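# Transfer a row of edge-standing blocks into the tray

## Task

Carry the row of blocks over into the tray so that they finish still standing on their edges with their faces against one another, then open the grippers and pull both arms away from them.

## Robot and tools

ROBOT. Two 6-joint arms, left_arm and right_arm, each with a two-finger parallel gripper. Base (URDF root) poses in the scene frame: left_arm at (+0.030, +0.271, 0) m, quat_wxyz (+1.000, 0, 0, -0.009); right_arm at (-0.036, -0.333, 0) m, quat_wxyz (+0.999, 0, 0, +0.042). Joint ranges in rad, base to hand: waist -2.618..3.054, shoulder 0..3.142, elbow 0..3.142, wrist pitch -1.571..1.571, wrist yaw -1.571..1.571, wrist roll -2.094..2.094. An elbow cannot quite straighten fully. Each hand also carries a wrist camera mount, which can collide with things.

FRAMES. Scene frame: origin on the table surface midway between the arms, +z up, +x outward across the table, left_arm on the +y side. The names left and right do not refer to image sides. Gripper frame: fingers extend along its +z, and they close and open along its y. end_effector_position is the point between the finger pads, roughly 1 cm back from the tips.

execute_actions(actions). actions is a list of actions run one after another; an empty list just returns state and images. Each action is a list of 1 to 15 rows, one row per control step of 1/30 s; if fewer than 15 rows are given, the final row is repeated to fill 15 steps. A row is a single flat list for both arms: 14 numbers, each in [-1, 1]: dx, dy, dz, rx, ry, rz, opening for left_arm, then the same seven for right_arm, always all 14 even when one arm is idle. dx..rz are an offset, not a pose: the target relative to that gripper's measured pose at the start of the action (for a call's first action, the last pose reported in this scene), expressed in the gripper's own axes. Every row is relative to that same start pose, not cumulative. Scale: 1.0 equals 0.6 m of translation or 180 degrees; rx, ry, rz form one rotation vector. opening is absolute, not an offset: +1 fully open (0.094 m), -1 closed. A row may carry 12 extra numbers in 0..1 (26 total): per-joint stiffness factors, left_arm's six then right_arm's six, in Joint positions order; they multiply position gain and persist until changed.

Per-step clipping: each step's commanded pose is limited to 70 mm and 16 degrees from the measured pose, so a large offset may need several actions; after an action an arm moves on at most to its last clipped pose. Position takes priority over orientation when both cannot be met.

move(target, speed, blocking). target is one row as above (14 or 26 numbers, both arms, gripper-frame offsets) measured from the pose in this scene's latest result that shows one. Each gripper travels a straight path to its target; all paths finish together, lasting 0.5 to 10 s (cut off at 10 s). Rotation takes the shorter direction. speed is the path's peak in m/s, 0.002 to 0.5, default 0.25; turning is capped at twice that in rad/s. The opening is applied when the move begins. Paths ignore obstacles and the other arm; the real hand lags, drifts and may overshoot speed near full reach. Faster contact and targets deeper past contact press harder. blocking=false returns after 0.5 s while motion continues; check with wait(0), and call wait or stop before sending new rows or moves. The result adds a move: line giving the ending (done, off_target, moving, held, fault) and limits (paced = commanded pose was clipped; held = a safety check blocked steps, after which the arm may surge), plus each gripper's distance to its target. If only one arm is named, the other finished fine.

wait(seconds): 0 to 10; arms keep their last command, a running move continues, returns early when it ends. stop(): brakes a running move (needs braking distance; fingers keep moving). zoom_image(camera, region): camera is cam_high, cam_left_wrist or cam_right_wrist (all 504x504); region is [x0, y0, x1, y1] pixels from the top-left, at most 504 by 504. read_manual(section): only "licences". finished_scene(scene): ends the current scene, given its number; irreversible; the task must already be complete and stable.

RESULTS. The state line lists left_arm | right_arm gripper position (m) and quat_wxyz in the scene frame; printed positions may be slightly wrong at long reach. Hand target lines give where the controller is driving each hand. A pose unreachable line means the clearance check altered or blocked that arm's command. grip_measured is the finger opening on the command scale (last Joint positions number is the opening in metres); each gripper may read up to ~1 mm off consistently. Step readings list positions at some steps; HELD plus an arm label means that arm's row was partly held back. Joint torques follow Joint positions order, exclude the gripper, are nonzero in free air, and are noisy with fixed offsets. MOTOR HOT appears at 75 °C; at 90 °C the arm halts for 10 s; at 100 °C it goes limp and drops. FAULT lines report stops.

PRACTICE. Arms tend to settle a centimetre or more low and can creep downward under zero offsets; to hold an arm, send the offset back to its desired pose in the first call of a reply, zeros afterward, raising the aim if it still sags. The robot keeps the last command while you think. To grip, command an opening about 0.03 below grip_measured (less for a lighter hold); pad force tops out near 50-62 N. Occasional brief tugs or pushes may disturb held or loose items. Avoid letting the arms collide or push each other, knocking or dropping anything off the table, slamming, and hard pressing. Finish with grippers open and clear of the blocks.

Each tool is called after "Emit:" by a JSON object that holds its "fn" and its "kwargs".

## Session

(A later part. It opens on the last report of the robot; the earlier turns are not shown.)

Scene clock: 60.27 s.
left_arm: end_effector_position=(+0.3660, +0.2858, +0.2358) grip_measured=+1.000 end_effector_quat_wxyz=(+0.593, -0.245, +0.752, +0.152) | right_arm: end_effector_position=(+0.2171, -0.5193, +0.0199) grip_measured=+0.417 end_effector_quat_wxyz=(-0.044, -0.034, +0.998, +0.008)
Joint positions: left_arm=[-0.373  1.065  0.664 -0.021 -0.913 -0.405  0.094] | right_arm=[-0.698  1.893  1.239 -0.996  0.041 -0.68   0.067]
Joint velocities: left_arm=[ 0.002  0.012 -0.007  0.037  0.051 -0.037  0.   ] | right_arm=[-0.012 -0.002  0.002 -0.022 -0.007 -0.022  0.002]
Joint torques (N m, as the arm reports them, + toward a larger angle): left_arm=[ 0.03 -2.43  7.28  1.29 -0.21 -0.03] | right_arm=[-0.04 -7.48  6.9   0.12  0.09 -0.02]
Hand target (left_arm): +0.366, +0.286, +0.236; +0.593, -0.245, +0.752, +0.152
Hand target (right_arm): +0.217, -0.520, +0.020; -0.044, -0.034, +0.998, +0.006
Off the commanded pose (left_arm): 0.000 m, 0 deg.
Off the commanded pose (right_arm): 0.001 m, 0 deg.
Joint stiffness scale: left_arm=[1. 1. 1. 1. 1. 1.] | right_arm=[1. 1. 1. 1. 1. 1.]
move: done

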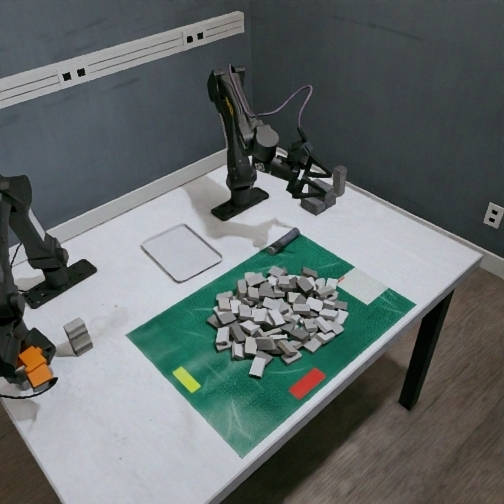

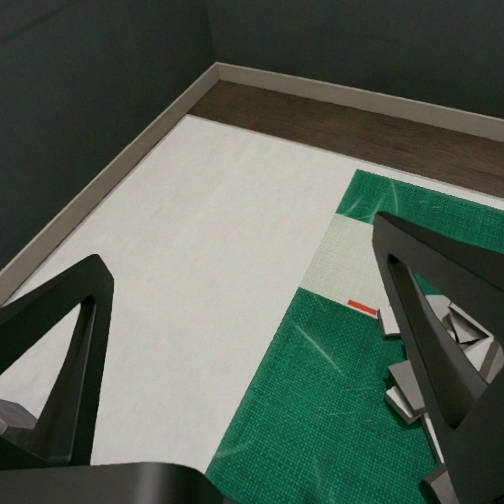

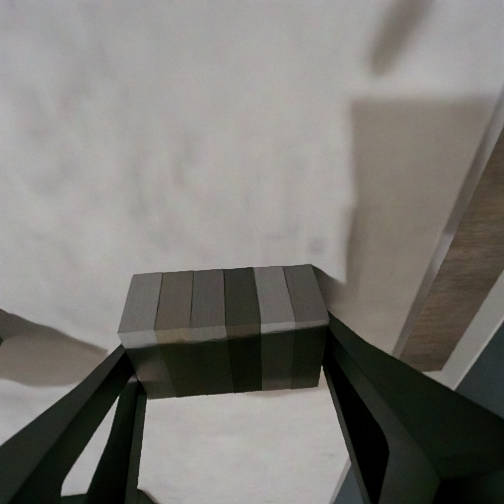

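Emit:
{"fn": "move", "kwargs": {"target": [0,0,0,0,0,0,1,0,0,-0.3,0,0,0,0.3], "speed": 0.12}}

Emit:
{"fn": "move", "kwargs": {"target": [0,0,0,0,0,0,1,0.23,0.9,0,0,0,0,0.3], "speed": 0.15}}

Scene clock: 67.90 s.
left_arm: end_effector_position=(+0.3661, +0.2857, +0.2358) grip_measured=+1.000 end_effector_quat_wxyz=(+0.593, -0.244, +0.752, +0.152) | right_arm: end_effector_position=(+0.2325, -0.5234, +0.1749) grip_measured=+0.417 end_effector_quat_wxyz=(-0.017, -0.036, +0.999, -0.013)
Joint positions: left_arm=[-0.373  1.065  0.664 -0.021 -0.913 -0.405  0.094] | right_arm=[-0.681  1.819  1.772 -1.536  0.041 -0.669  0.067]
Joint velocities: left_arm=[-0.017  0.002  0.007 -0.022 -0.095  0.022  0.   ] | right_arm=[ 0.007  0.007 -0.017  0.037 -0.022 -0.081  0.   ]
Joint torques (N m, as the arm reports them, + toward a larger angle): left_arm=[-0.11 -2.42  7.29  1.3  -0.21  0.  ] | right_arm=[ 1.03 -9.71 11.82 -0.01  0.06  0.06]
Hand target (left_arm): +0.366, +0.286, +0.236; +0.593, -0.245, +0.752, +0.152
Hand target (right_arm): +0.235, -0.521, +0.198; +0.009, -0.036, +0.999, -0.031
Off the commanded pose (left_arm): 0.000 m, 0 deg.
Off the commanded pose (right_arm): 0.024 m, 4 deg.
Joint stiffness scale: left_arm=[1. 1. 1. 1. 1. 1.] | right_arm=[1. 1. 1. 1. 1. 1.]
joint sent to its limit (right arm) — the command would take joint 4 (wrist pitch) past its lower limit, so that joint was sent only as far as its limit.
move: off_target (right_arm)

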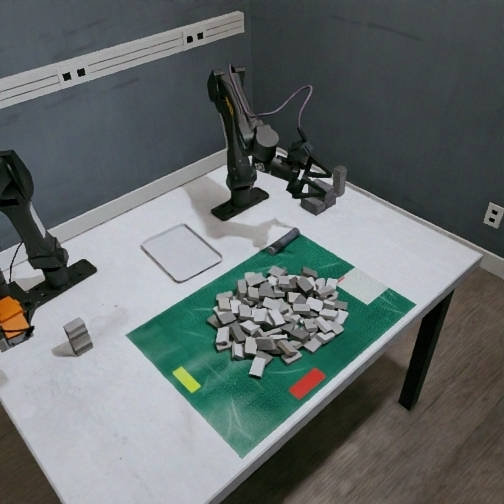

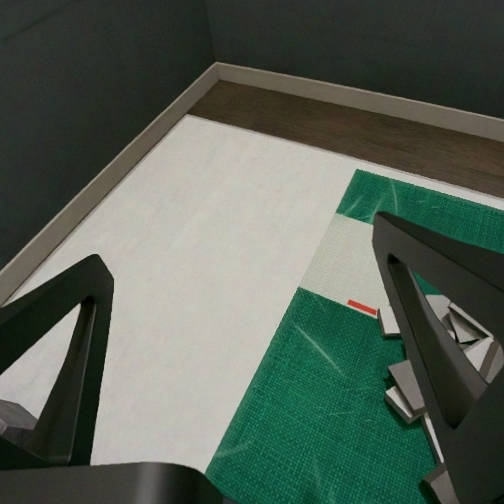

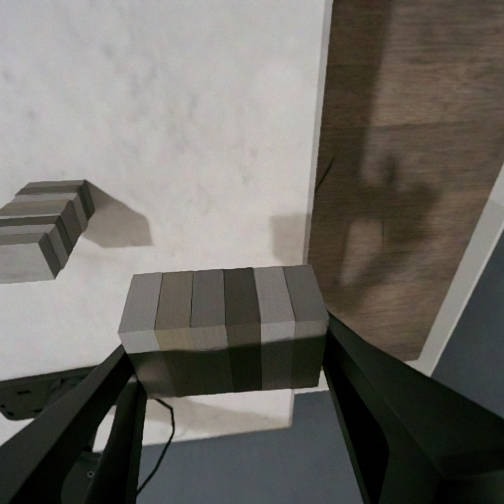

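Scene clock: 72.20 s.
left_arm: end_effector_position=(+0.3662, +0.2855, +0.2357) grip_measured=+1.000 end_effector_quat_wxyz=(+0.593, -0.244, +0.752, +0.151) | right_arm: end_effector_position=(+0.0446, +0.0104, +0.1461) grip_measured=+0.417 end_effector_quat_wxyz=(-0.034, -0.038, +0.998, -0.026)
Joint positions: left_arm=[-0.373  1.065  0.664 -0.021 -0.912 -0.405  0.094] | right_arm=[ 1.228  1.959  1.841 -1.523 -0.049  1.234  0.067]
Joint velocities: left_arm=[ 0.012 -0.002 -0.007 -0.007 -0.037 -0.007  0.   ] | right_arm=[-0.007  0.012  0.007  0.051  0.007 -0.007 -0.   ]
Joint torques (N m, as the arm reports them, + toward a larger angle): left_arm=[-0.04 -2.47  7.28  1.28 -0.22 -0.03] | right_arm=[  0.44 -10.09  12.38  -0.29   0.02   0.06]
Hand target (left_arm): +0.366, +0.286, +0.236; +0.593, -0.244, +0.752, +0.152
Hand target (right_arm): +0.044, +0.012, +0.168; -0.026, -0.036, +0.999, -0.006
Off the commanded pose (left_arm): 0.000 m, 0 deg.
Off the commanded pose (right_arm): 0.024 m, 2 deg.
Joint stiffness scale: left_arm=[1. 1. 1. 1. 1. 1.] | right_arm=[1. 1. 1. 1. 1. 1.]
move: off_target (right_arm)

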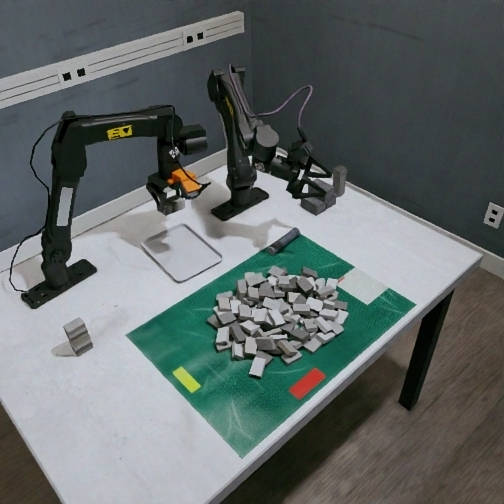

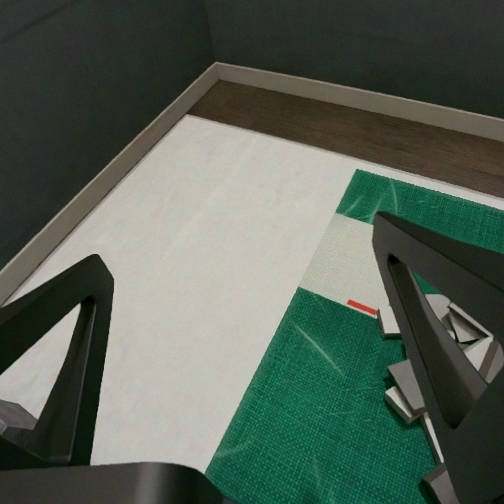

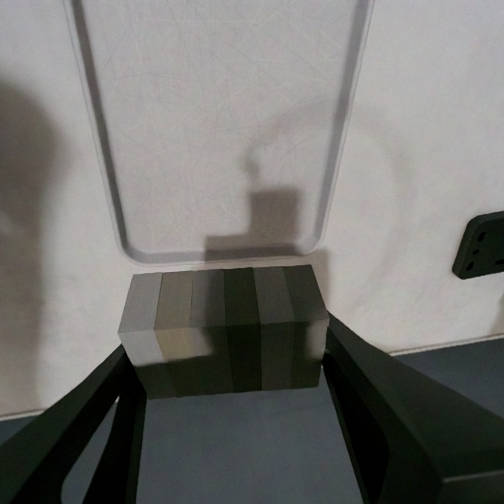

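Emit:
{"fn": "move", "kwargs": {"target": [0,0,0,0,0,0,1,-0.12,0,0.12,0,0,0,0.3], "speed": 0.1}}

Scene clock: 77.30 s.
left_arm: end_effector_position=(+0.3662, +0.2855, +0.2357) grip_measured=+1.000 end_effector_quat_wxyz=(+0.593, -0.244, +0.752, +0.151) | right_arm: end_effector_position=(+0.1100, +0.0115, +0.0592) grip_measured=+0.417 end_effector_quat_wxyz=(-0.041, -0.036, +0.998, -0.037)
Joint positions: left_arm=[-0.373  1.065  0.664 -0.021 -0.911 -0.405  0.094] | right_arm=[ 1.064  2.09   1.684 -1.267 -0.04   1.073  0.067]
Joint velocities: left_arm=[-0.002  0.012 -0.007  0.037 -0.081 -0.007  0.   ] | right_arm=[-0.002 -0.002  0.017 -0.007  0.007 -0.007 -0.   ]
Joint torques (N m, as the arm reports them, + toward a larger angle): left_arm=[-0.08 -2.42  7.23  1.3  -0.21  0.  ] | right_arm=[ -0.44 -11.17   7.1    0.02   0.12  -0.07]
Hand target (left_arm): +0.366, +0.286, +0.236; +0.593, -0.244, +0.752, +0.152
Hand target (right_arm): +0.113, +0.011, +0.069; -0.032, -0.038, +0.998, -0.026
Off the commanded pose (left_arm): 0.000 m, 0 deg.
Off the commanded pose (right_arm): 0.010 m, 1 deg.
Joint stiffness scale: left_arm=[1. 1. 1. 1. 1. 1.] | right_arm=[1. 1. 1. 1. 1. 1.]
move: done

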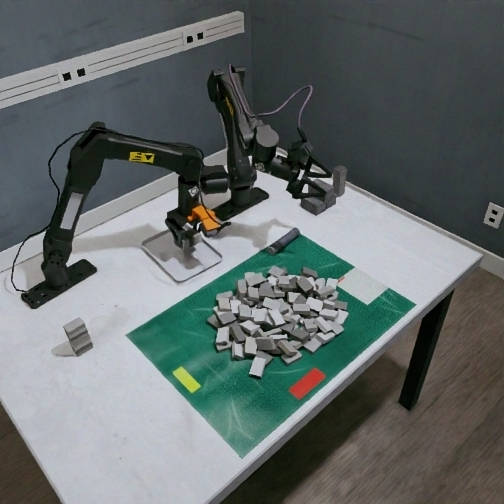

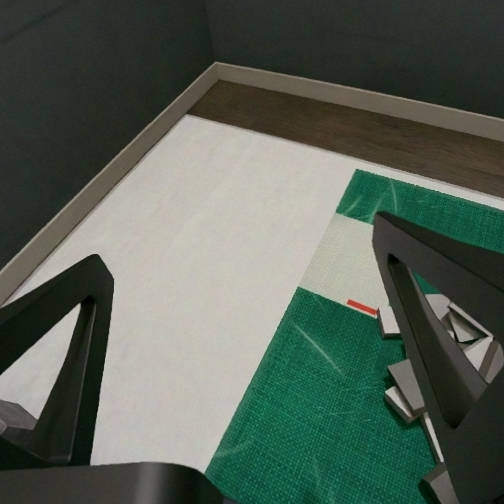

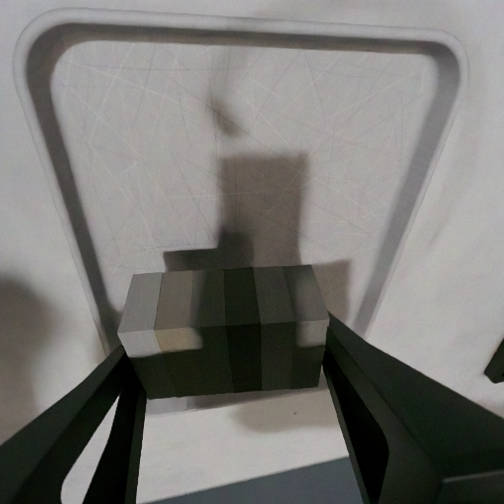

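Emit:
{"fn": "move", "kwargs": {"target": [0,0,0,0,0,0,1,-0.07,0,0.03,0,0,0,0.3], "speed": 0.05}}

Scene clock: 80.73 s.
left_arm: end_effector_position=(+0.3663, +0.2854, +0.2356) grip_measured=+1.000 end_effector_quat_wxyz=(+0.593, -0.244, +0.752, +0.151) | right_arm: end_effector_position=(+0.1369, +0.0039, +0.0254) grip_measured=+0.417 end_effector_quat_wxyz=(-0.060, -0.039, +0.996, -0.055)
Joint positions: left_arm=[-0.373  1.065  0.664 -0.021 -0.911 -0.405  0.094] | right_arm=[ 0.988  2.19   1.697 -1.234 -0.046  0.99   0.067]
Joint velocities: left_arm=[-0.007  0.002  0.032  0.022 -0.066 -0.007  0.   ] | right_arm=[ 0.007 -0.012 -0.022 -0.022 -0.022 -0.022 -0.   ]
Joint torques (N m, as the arm reports them, + toward a larger angle): left_arm=[-0.07 -2.46  7.23  1.32 -0.2  -0.01] | right_arm=[ -1.25 -10.36  11.22  -0.1    0.24  -0.08]
Hand target (left_arm): +0.366, +0.285, +0.236; +0.593, -0.244, +0.752, +0.151
Hand target (right_arm): +0.150, +0.012, +0.038; -0.040, -0.036, +0.998, -0.037
Off the commanded pose (left_arm): 0.000 m, 0 deg.
Off the commanded pose (right_arm): 0.020 m, 3 deg.
Joint stiffness scale: left_arm=[1. 1. 1. 1. 1. 1.] | right_arm=[1. 1. 1. 1. 1. 1.]
move: off_target (right_arm)

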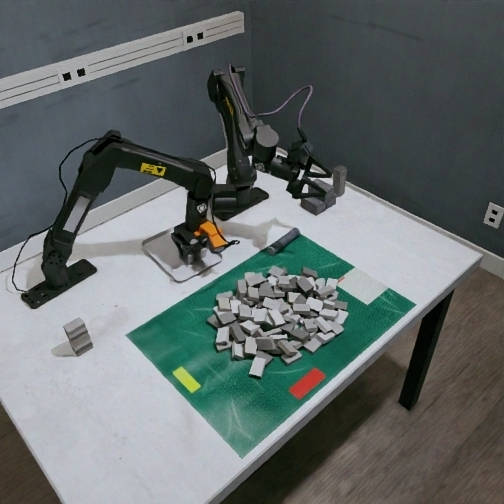

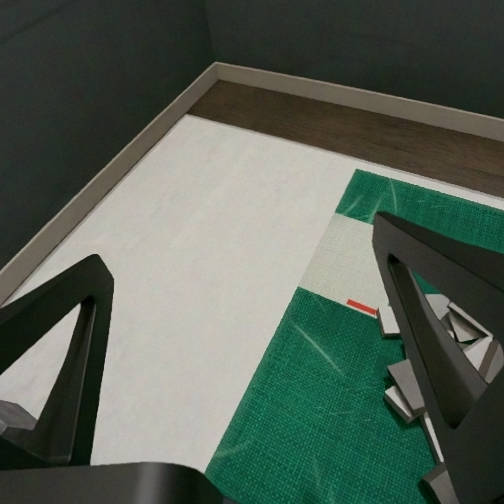

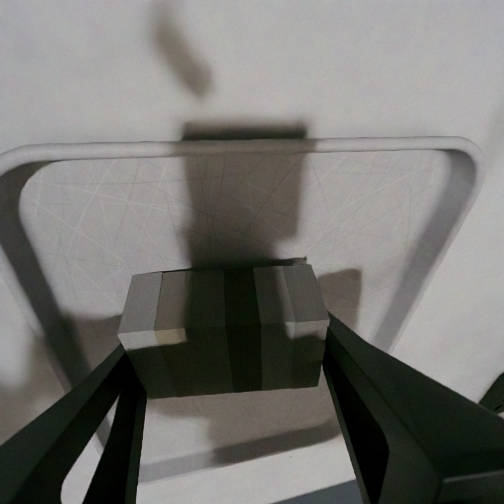

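Seems landed inside the tray. Release and lift.

Emit:
{"fn": "move", "kwargs": {"target": [0,0,0,0,0,0,1,0,0,0,0,0,0,1]}}

Emit:
{"fn": "move", "kwargs": {"target": [0,0,0,0,0,0,1,0,0,-0.2,0,0,0,1], "speed": 0.1}}

Emit:
{"fn": "move", "kwargs": {"target": [0,0,0,0,0,0,1,0,-0.45,0,0,0,0,1]}}

Scene clock: 83.00 s.
left_arm: end_effector_position=(+0.3663, +0.2853, +0.2356) grip_measured=+1.000 end_effector_quat_wxyz=(+0.593, -0.244, +0.752, +0.151) | right_arm: end_effector_position=(+0.1369, +0.0039, +0.0252) grip_measured=+1.000 end_effector_quat_wxyz=(-0.060, -0.039, +0.996, -0.055)
Joint positions: left_arm=[-0.373  1.065  0.664 -0.021 -0.91  -0.405  0.094] | right_arm=[ 0.988  2.19   1.697 -1.234 -0.046  0.99   0.094]
Joint velocities: left_arm=[ 0.007  0.007  0.012  0.022 -0.037  0.022  0.   ] | right_arm=[ 0.007 -0.007  0.002 -0.066  0.022  0.066  0.   ]
Joint torques (N m, as the arm reports them, + toward a larger angle): left_arm=[ 0.02 -2.49  7.22  1.3  -0.19  0.  ] | right_arm=[-0.06 -9.77  7.09 -0.08  0.03 -0.01]
Hand target (left_arm): +0.366, +0.285, +0.236; +0.593, -0.244, +0.752, +0.151
Hand target (right_arm): +0.137, +0.004, +0.025; -0.060, -0.039, +0.996, -0.055
Off the commanded pose (left_arm): 0.000 m, 0 deg.
Off the commanded pose (right_arm): 0.000 m, 0 deg.
Joint stiffness scale: left_arm=[1. 1. 1. 1. 1. 1.] | right_arm=[1. 1. 1. 1. 1. 1.]
move: done

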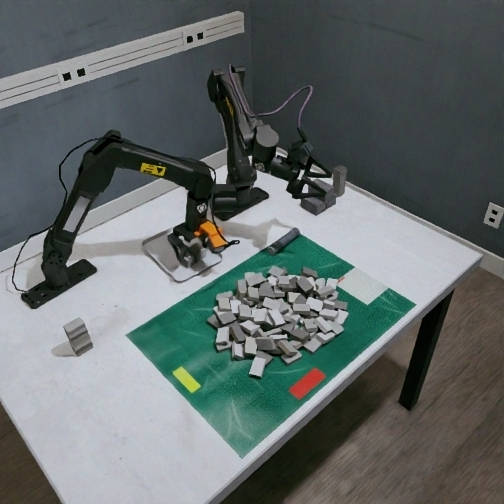

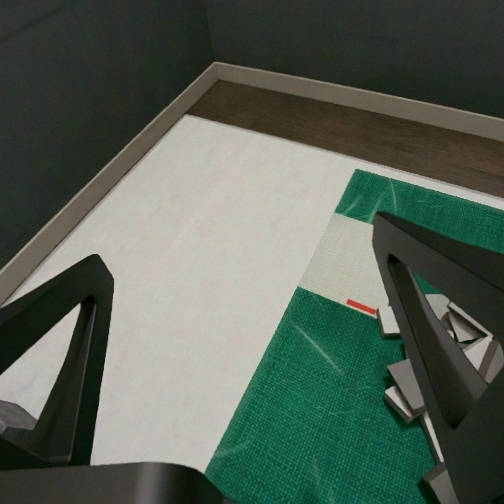

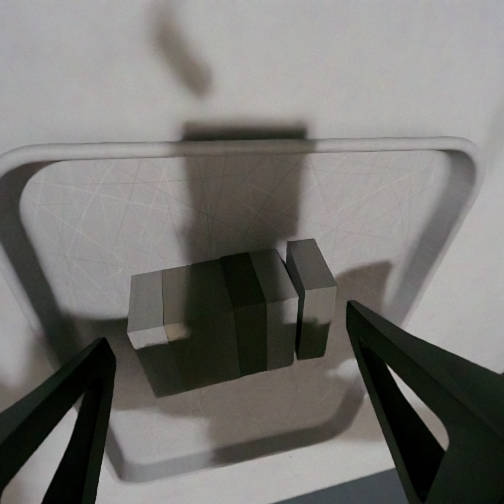

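Scene clock: 84.63 s.
left_arm: end_effector_position=(+0.3664, +0.2851, +0.2356) grip_measured=+1.000 end_effector_quat_wxyz=(+0.593, -0.244, +0.753, +0.150) | right_arm: end_effector_position=(+0.1458, +0.0201, +0.1296) grip_measured=+1.000 end_effector_quat_wxyz=(-0.035, -0.040, +0.998, -0.015)
Joint positions: left_arm=[-0.373  1.065  0.664 -0.021 -0.909 -0.405  0.094] | right_arm=[ 0.988  2.143  2.05  -1.538 -0.046  0.99   0.094]
Joint velocities: left_arm=[-0.012  0.017 -0.012 -0.051 -0.051  0.007  0.   ] | right_arm=[ 0.007  0.012  0.007  0.022  0.007 -0.007  0.   ]
Joint torques (N m, as the arm reports them, + toward a larger angle): left_arm=[ 0.09 -2.48  7.19  1.33 -0.22 -0.01] | right_arm=[ -1.18 -10.77  10.25  -0.08   0.03  -0.1 ]
Hand target (left_arm): +0.366, +0.285, +0.236; +0.593, -0.244, +0.753, +0.151
Hand target (right_arm): +0.150, +0.019, +0.144; -0.028, -0.038, +0.999, -0.002
Off the commanded pose (left_arm): 0.000 m, 0 deg.
Off the commanded pose (right_arm): 0.015 m, 5 deg.
Joint stiffness scale: left_arm=[1. 1. 1. 1. 1. 1.] | right_arm=[1. 1. 1. 1. 1. 1.]
joint sent to its limit (right arm) — the command would take joint 4 (wrist pitch) past its lower limit, so that joint was sent only as far as its limit.
move: off_target (right_arm)

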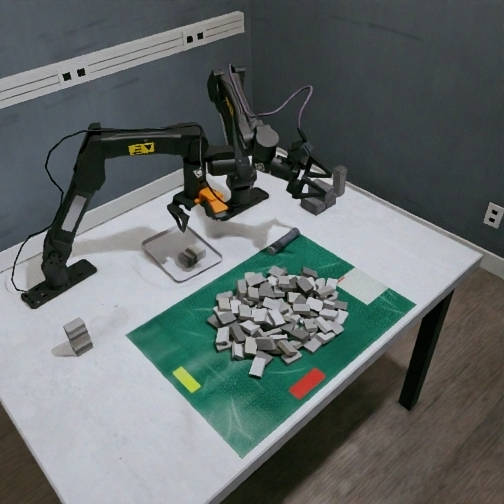

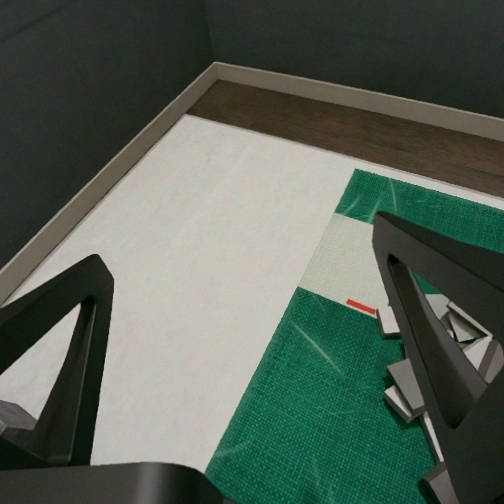

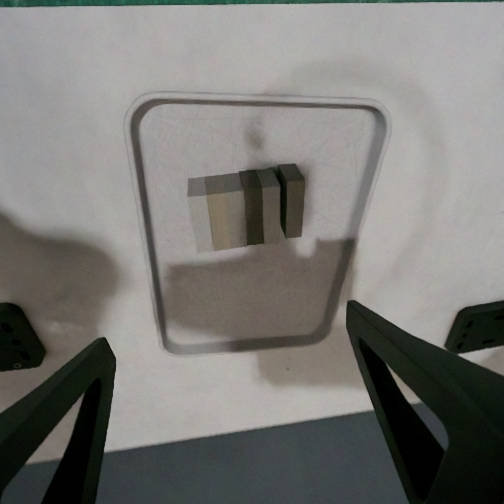

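Scene clock: 86.40 s.
left_arm: end_effector_position=(+0.3664, +0.2851, +0.2355) grip_measured=+1.000 end_effector_quat_wxyz=(+0.593, -0.243, +0.753, +0.150) | right_arm: end_effector_position=(+0.1781, -0.2472, +0.1433) grip_measured=+1.000 end_effector_quat_wxyz=(-0.034, -0.039, +0.999, -0.016)
Joint positions: left_arm=[-0.373  1.065  0.664 -0.021 -0.909 -0.405  0.094] | right_arm=[ 0.298  1.486  1.283 -1.442  0.008  0.304  0.094]
Joint velocities: left_arm=[-0.002  0.002 -0.002  0.007 -0.007 -0.007  0.   ] | right_arm=[-0.017 -0.007  0.002 -0.081 -0.051  0.051  0.   ]
Joint torques (N m, as the arm reports them, + toward a larger angle): left_arm=[-0.1  -2.41  7.32  1.29 -0.21  0.  ] | right_arm=[-0.81 -5.93  5.46  0.17  0.1  -0.11]
Hand target (left_arm): +0.366, +0.285, +0.236; +0.593, -0.244, +0.753, +0.150
Hand target (right_arm): +0.175, -0.251, +0.143; -0.031, -0.040, +0.999, -0.016
Off the commanded pose (left_arm): 0.000 m, 0 deg.
Off the commanded pose (right_arm): 0.012 m, 0 deg.
Joint stiffness scale: left_arm=[1. 1. 1. 1. 1. 1.] | right_arm=[1. 1. 1. 1. 1. 1.]
move: off_target (right_arm)

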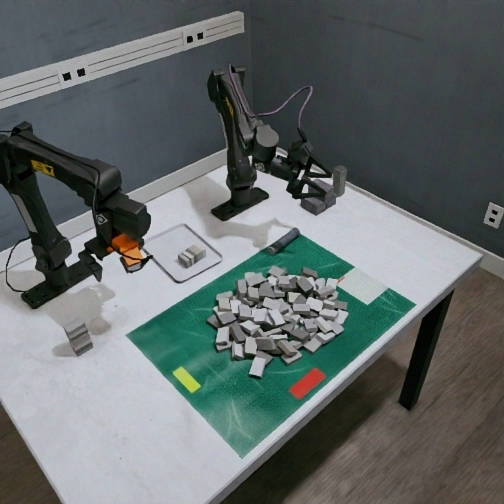

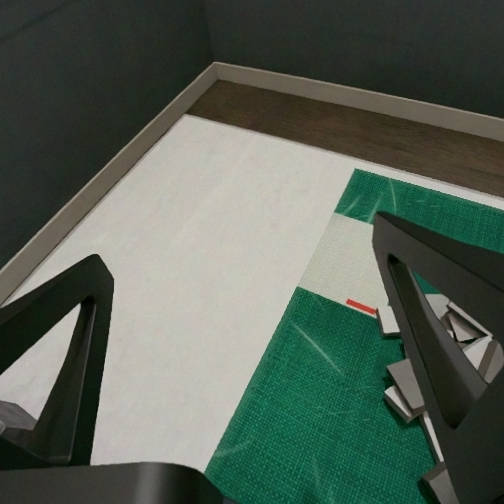

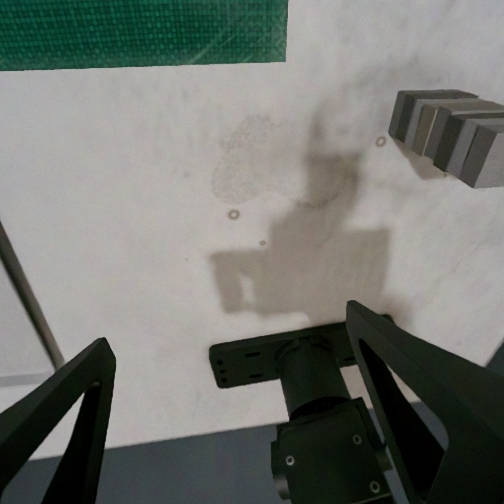

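Emit:
{"fn": "move", "kwargs": {"target": [0,0,0,0,0,0,1,0.063,0.43,0.09,0,0,0,1], "speed": 0.2}}

Scene clock: 90.37 s.
left_arm: end_effector_position=(+0.3665, +0.2850, +0.2355) grip_measured=+1.000 end_effector_quat_wxyz=(+0.593, -0.243, +0.753, +0.150) | right_arm: end_effector_position=(+0.1048, -0.0034, +0.0716) grip_measured=+1.000 end_effector_quat_wxyz=(-0.048, -0.043, +0.997, -0.031)
Joint positions: left_arm=[-0.373  1.065  0.664 -0.021 -0.908 -0.405  0.094] | right_arm=[ 1.051  2.017  1.624 -1.277 -0.058  1.047  0.094]
Joint velocities: left_arm=[-0.007 -0.007 -0.007 -0.037 -0.007  0.007  0.   ] | right_arm=[ 0.017 -0.012 -0.017  0.007 -0.007  0.022  0.   ]
Joint torques (N m, as the arm reports them, + toward a larger angle): left_arm=[-0.02 -2.45  7.25  1.32 -0.19  0.  ] | right_arm=[ 0.23 -8.79 10.55  0.06  0.02  0.07]
Hand target (left_arm): +0.366, +0.285, +0.236; +0.593, -0.243, +0.753, +0.150
Hand target (right_arm): +0.108, +0.006, +0.080; -0.039, -0.040, +0.998, -0.015
Off the commanded pose (left_arm): 0.000 m, 0 deg.
Off the commanded pose (right_arm): 0.019 m, 2 deg.
Joint stiffness scale: left_arm=[1. 1. 1. 1. 1. 1.] | right_arm=[1. 1. 1. 1. 1. 1.]
move: off_target (right_arm)

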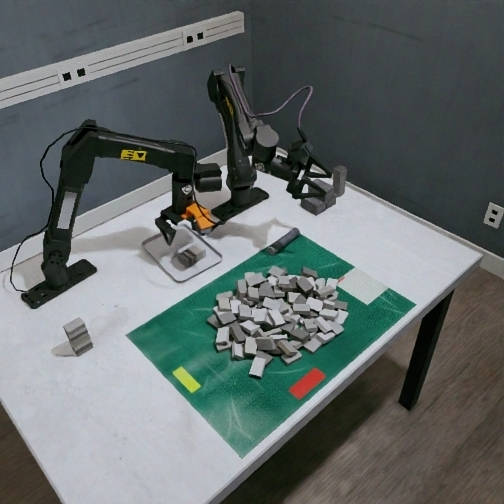

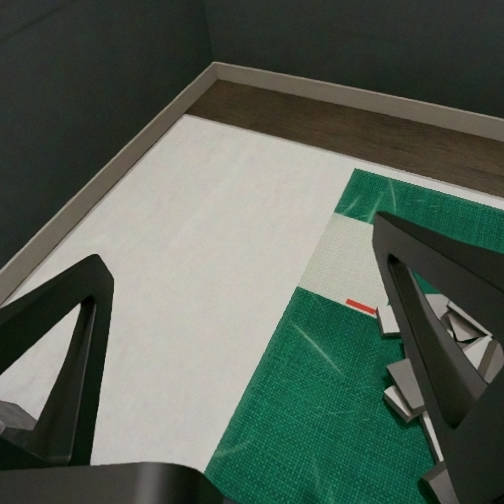

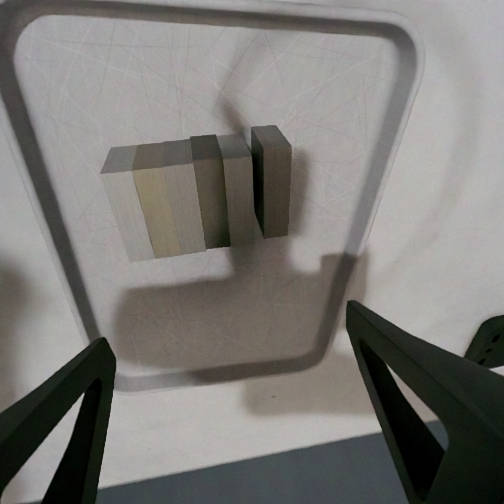

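Emit:
{"fn": "move", "kwargs": {"target": [0,0,0,0,0,0,1,-0.095,0.04,-0.01,0,0,0,1], "speed": 0.08}}

Scene clock: 93.03 s.
left_arm: end_effector_position=(+0.3665, +0.2849, +0.2354) grip_measured=+1.000 end_effector_quat_wxyz=(+0.593, -0.243, +0.753, +0.150) | right_arm: end_effector_position=(+0.1538, +0.0241, +0.0616) grip_measured=+1.000 end_effector_quat_wxyz=(-0.055, -0.042, +0.997, -0.033)
Joint positions: left_arm=[-0.373  1.065  0.664 -0.021 -0.907 -0.405  0.094] | right_arm=[ 0.97   2.23   1.913 -1.369 -0.058  0.966  0.094]
Joint velocities: left_arm=[-0.002  0.007 -0.027  0.007  0.022 -0.11   0.   ] | right_arm=[-0.007 -0.002 -0.017 -0.022 -0.037 -0.051  0.   ]
Joint torques (N m, as the arm reports them, + toward a larger angle): left_arm=[ 0.07 -2.42  7.33  1.29 -0.22  0.  ] | right_arm=[ -0.64 -10.12  10.58  -0.2    0.13  -0.1 ]
Hand target (left_arm): +0.366, +0.285, +0.235; +0.593, -0.243, +0.753, +0.150
Hand target (right_arm): +0.160, +0.025, +0.069; -0.048, -0.043, +0.997, -0.030
Off the commanded pose (left_arm): 0.000 m, 0 deg.
Off the commanded pose (right_arm): 0.011 m, 1 deg.
Joint stiffness scale: left_arm=[1. 1. 1. 1. 1. 1.] | right_arm=[1. 1. 1. 1. 1. 1.]
move: off_target (right_arm)

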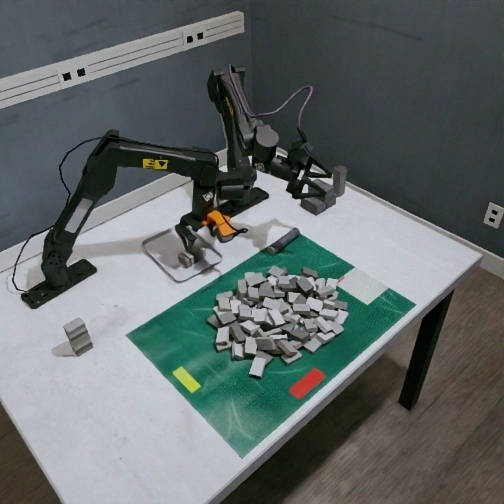

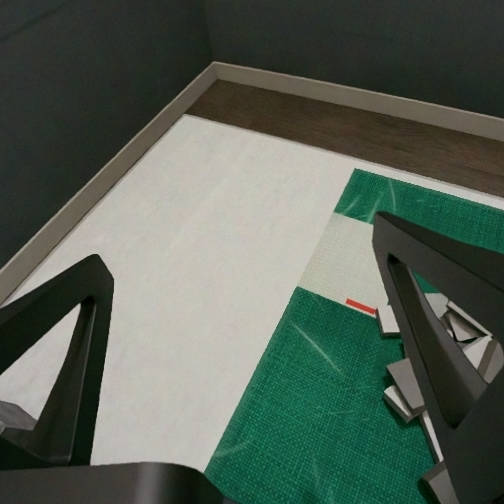

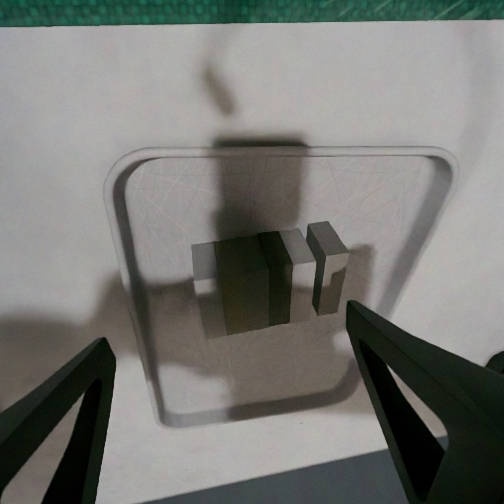

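Emit:
{"fn": "move", "kwargs": {"target": [0,0,0,0,0,0,1,0,-0.04,-0.012,0,0,0,1], "speed": 0.05}}

Emit:
{"fn": "move", "kwargs": {"target": [0,0,0,0,0,0,1,0,0.01,0.055,0,0,0,1], "speed": 0.04}}

Scene clock: 95.20 s.
left_arm: end_effector_position=(+0.3665, +0.2848, +0.2354) grip_measured=+1.000 end_effector_quat_wxyz=(+0.593, -0.243, +0.753, +0.149) | right_arm: end_effector_position=(+0.1549, +0.0041, +0.0668) grip_measured=+1.000 end_effector_quat_wxyz=(-0.061, -0.041, +0.997, -0.039)
Joint positions: left_arm=[-0.373  1.065  0.664 -0.021 -0.907 -0.405  0.094] | right_arm=[ 0.942  2.172  1.838 -1.369 -0.058  0.939  0.094]
Joint velocities: left_arm=[ 0.002 -0.002  0.002 -0.051 -0.051 -0.037  0.   ] | right_arm=[ 0.002 -0.007 -0.012 -0.037 -0.051  0.022  0.   ]
Joint torques (N m, as the arm reports them, + toward a larger angle): left_arm=[ 0.02 -2.51  7.16  1.3  -0.2   0.01] | right_arm=[ -0.79 -11.52   5.42   0.08   0.07  -0.09]
Hand target (left_arm): +0.366, +0.285, +0.235; +0.593, -0.243, +0.753, +0.150
Hand target (right_arm): +0.157, +0.001, +0.071; -0.055, -0.042, +0.997, -0.033
Off the commanded pose (left_arm): 0.000 m, 0 deg.
Off the commanded pose (right_arm): 0.005 m, 1 deg.
Joint stiffness scale: left_arm=[1. 1. 1. 1. 1. 1.] | right_arm=[1. 1. 1. 1. 1. 1.]
move: done

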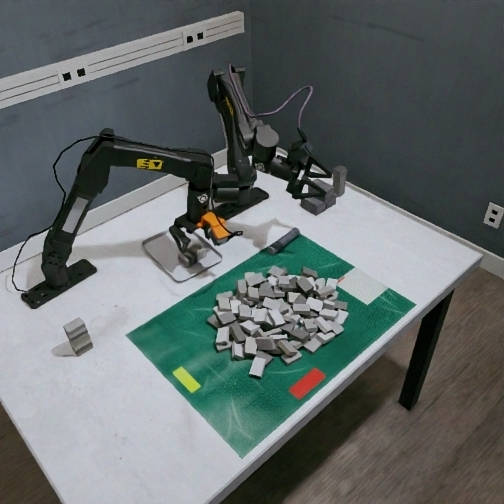

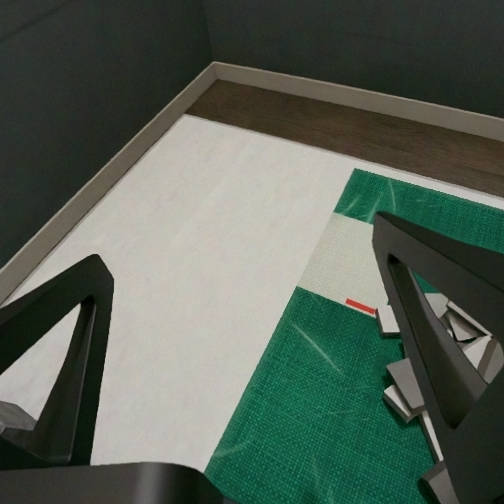

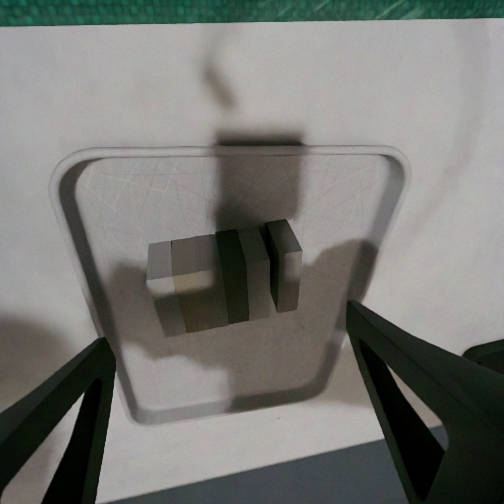

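Scene clock: 96.43 s.
left_arm: end_effector_position=(+0.3666, +0.2847, +0.2354) grip_measured=+1.000 end_effector_quat_wxyz=(+0.593, -0.243, +0.753, +0.149) | right_arm: end_effector_position=(+0.1553, +0.0048, +0.0380) grip_measured=+1.000 end_effector_quat_wxyz=(-0.061, -0.039, +0.997, -0.039)
Joint positions: left_arm=[-0.373  1.065  0.664 -0.021 -0.906 -0.405  0.094] | right_arm=[ 0.942  2.193  1.756 -1.267 -0.058  0.944  0.094]
Joint velocities: left_arm=[-0.017 -0.017  0.007 -0.081 -0.037 -0.022  0.   ] | right_arm=[-0.022 -0.002  0.012  0.022  0.022  0.051  0.   ]
Joint torques (N m, as the arm reports them, + toward a larger angle): left_arm=[-0.01 -2.39  7.22  1.28 -0.21 -0.02] | right_arm=[ 1.35 -9.97  5.5   0.15 -0.02  0.06]
Hand target (left_arm): +0.367, +0.285, +0.235; +0.593, -0.243, +0.753, +0.149
Hand target (right_arm): +0.150, +0.007, +0.034; -0.061, -0.041, +0.997, -0.039
Off the commanded pose (left_arm): 0.000 m, 0 deg.
Off the commanded pose (right_arm): 0.007 m, 0 deg.
Joint stiffness scale: left_arm=[1. 1. 1. 1. 1. 1.] | right_arm=[1. 1. 1. 1. 1. 1.]
move: done

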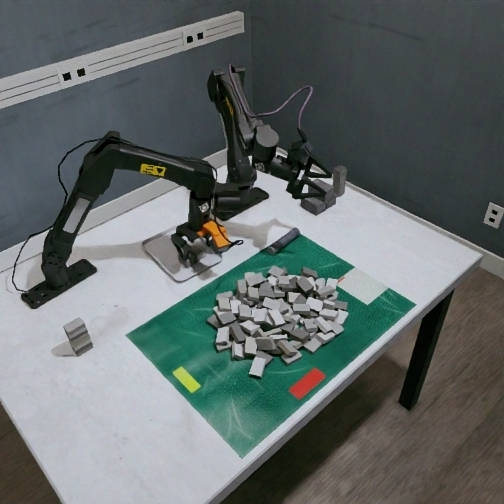

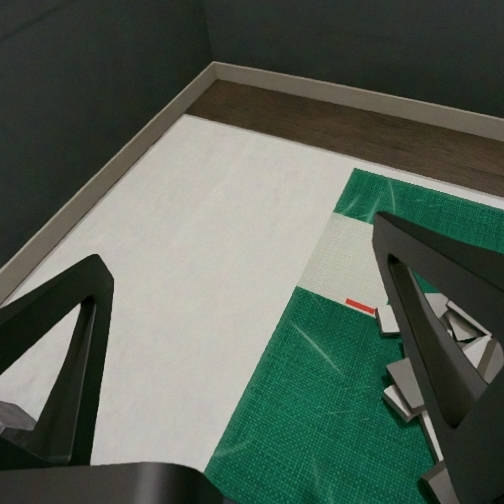

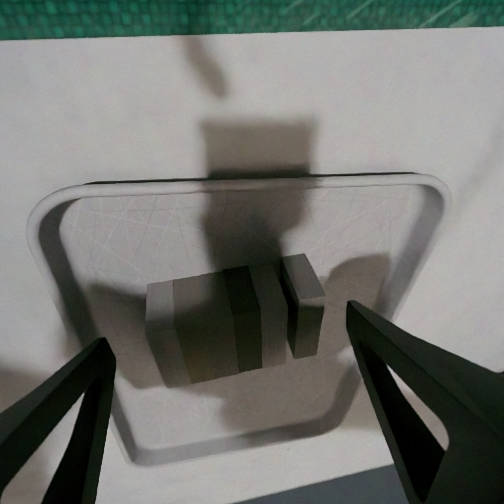

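Emit:
{"fn": "move", "kwargs": {"target": [0,0,0,0,0,0,1,0.012,0,0.028,0,0,0,1], "speed": 0.03}}

Emit:
{"fn": "move", "kwargs": {"target": [0,0,0,0,0,0,1,0,0,0,0,0,0,0.39]}}

Scene clock: 98.70 s.
left_arm: end_effector_position=(+0.3667, +0.2846, +0.2353) grip_measured=+1.000 end_effector_quat_wxyz=(+0.593, -0.243, +0.753, +0.149) | right_arm: end_effector_position=(+0.1494, +0.0009, +0.0228) grip_measured=+1.000 end_effector_quat_wxyz=(-0.063, -0.039, +0.996, -0.044)
Joint positions: left_arm=[-0.373  1.065  0.664 -0.021 -0.905 -0.405  0.094] | right_arm=[ 0.95   2.193  1.693 -1.214 -0.058  0.952  0.094]
Joint velocities: left_arm=[-0.007 -0.007 -0.007  0.007 -0.022  0.066  0.   ] | right_arm=[-0.017 -0.007 -0.002 -0.007 -0.022 -0.007  0.   ]
Joint torques (N m, as the arm reports them, + toward a larger angle): left_arm=[-0.09 -2.55  7.27  1.29 -0.22  0.  ] | right_arm=[  0.91 -10.55   5.38   0.13  -0.01   0.07]
Hand target (left_arm): +0.367, +0.285, +0.235; +0.593, -0.243, +0.753, +0.149
Hand target (right_arm): +0.146, +0.003, +0.022; -0.061, -0.039, +0.997, -0.040
Off the commanded pose (left_arm): 0.000 m, 0 deg.
Off the commanded pose (right_arm): 0.004 m, 1 deg.
Joint stiffness scale: left_arm=[1. 1. 1. 1. 1. 1.] | right_arm=[1. 1. 1. 1. 1. 1.]
move: done

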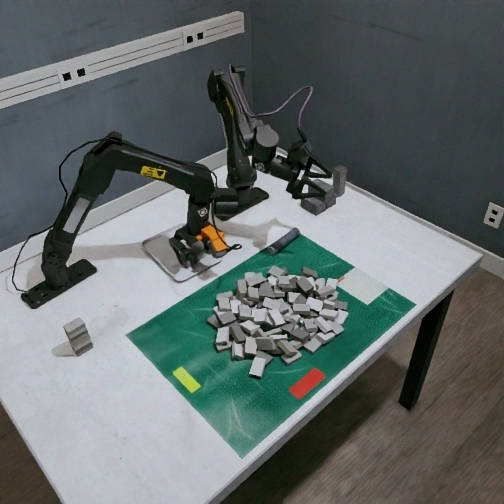

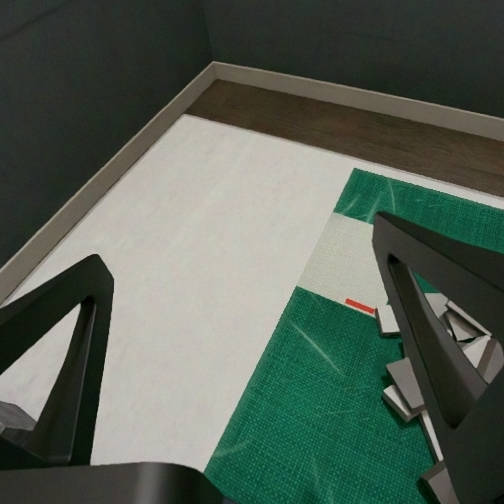

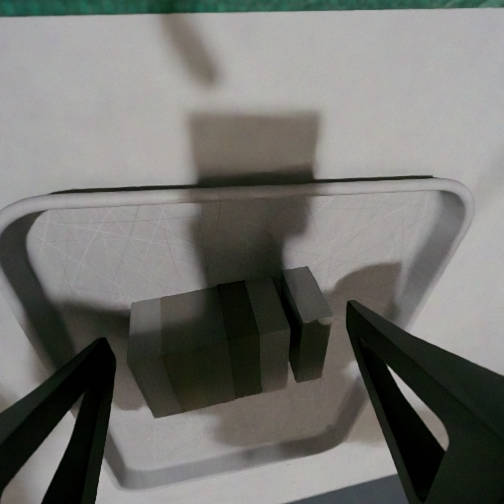

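Scene clock: 99.20 s.
left_arm: end_effector_position=(+0.3667, +0.2845, +0.2353) grip_measured=+1.000 end_effector_quat_wxyz=(+0.593, -0.243, +0.753, +0.149) | right_arm: end_effector_position=(+0.1493, +0.0015, +0.0228) grip_measured=+0.417 end_effector_quat_wxyz=(-0.064, -0.039, +0.996, -0.043)
Joint positions: left_arm=[-0.373  1.065  0.664 -0.021 -0.905 -0.405  0.094] | right_arm=[ 0.95   2.193  1.693 -1.213 -0.06   0.952  0.067]
Joint velocities: left_arm=[-0.002 -0.022 -0.022 -0.022  0.037 -0.037  0.   ] | right_arm=[-0.007  0.007  0.017 -0.037 -0.066 -0.007 -0.001]
Joint torques (N m, as the arm reports them, + toward a larger angle): left_arm=[-0.08 -2.46  7.24  1.29 -0.18  0.01] | right_arm=[ 0.04 -9.86  7.   -0.09  0.03 -0.02]
Hand target (left_arm): +0.367, +0.285, +0.235; +0.593, -0.243, +0.753, +0.149
Hand target (right_arm): +0.149, +0.001, +0.023; -0.063, -0.039, +0.996, -0.044
Off the commanded pose (left_arm): 0.000 m, 0 deg.
Off the commanded pose (right_arm): 0.001 m, 0 deg.
Joint stiffness scale: left_arm=[1. 1. 1. 1. 1. 1.] | right_arm=[1. 1. 1. 1. 1. 1.]
move: done

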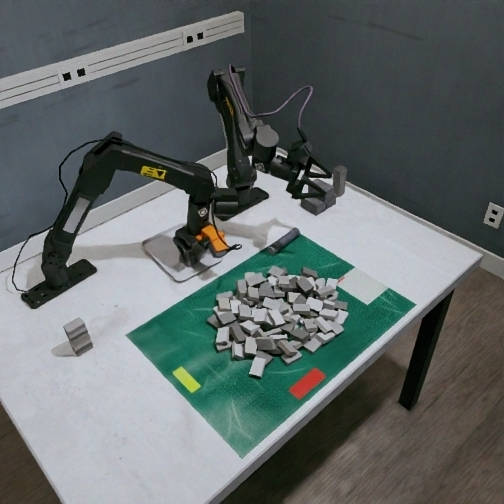

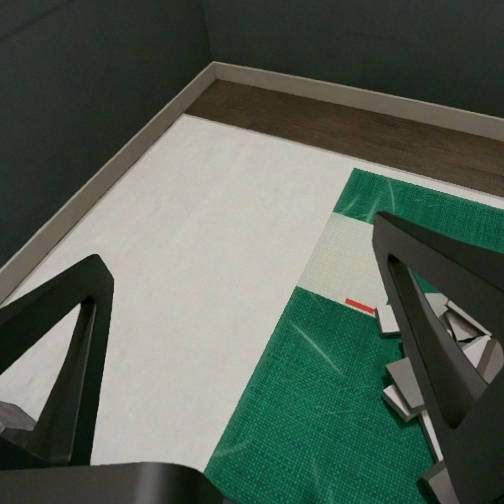

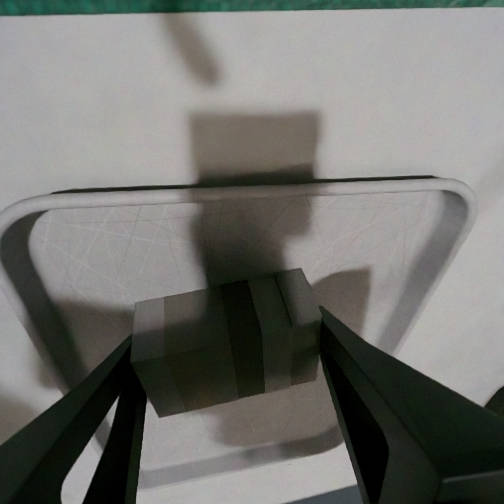

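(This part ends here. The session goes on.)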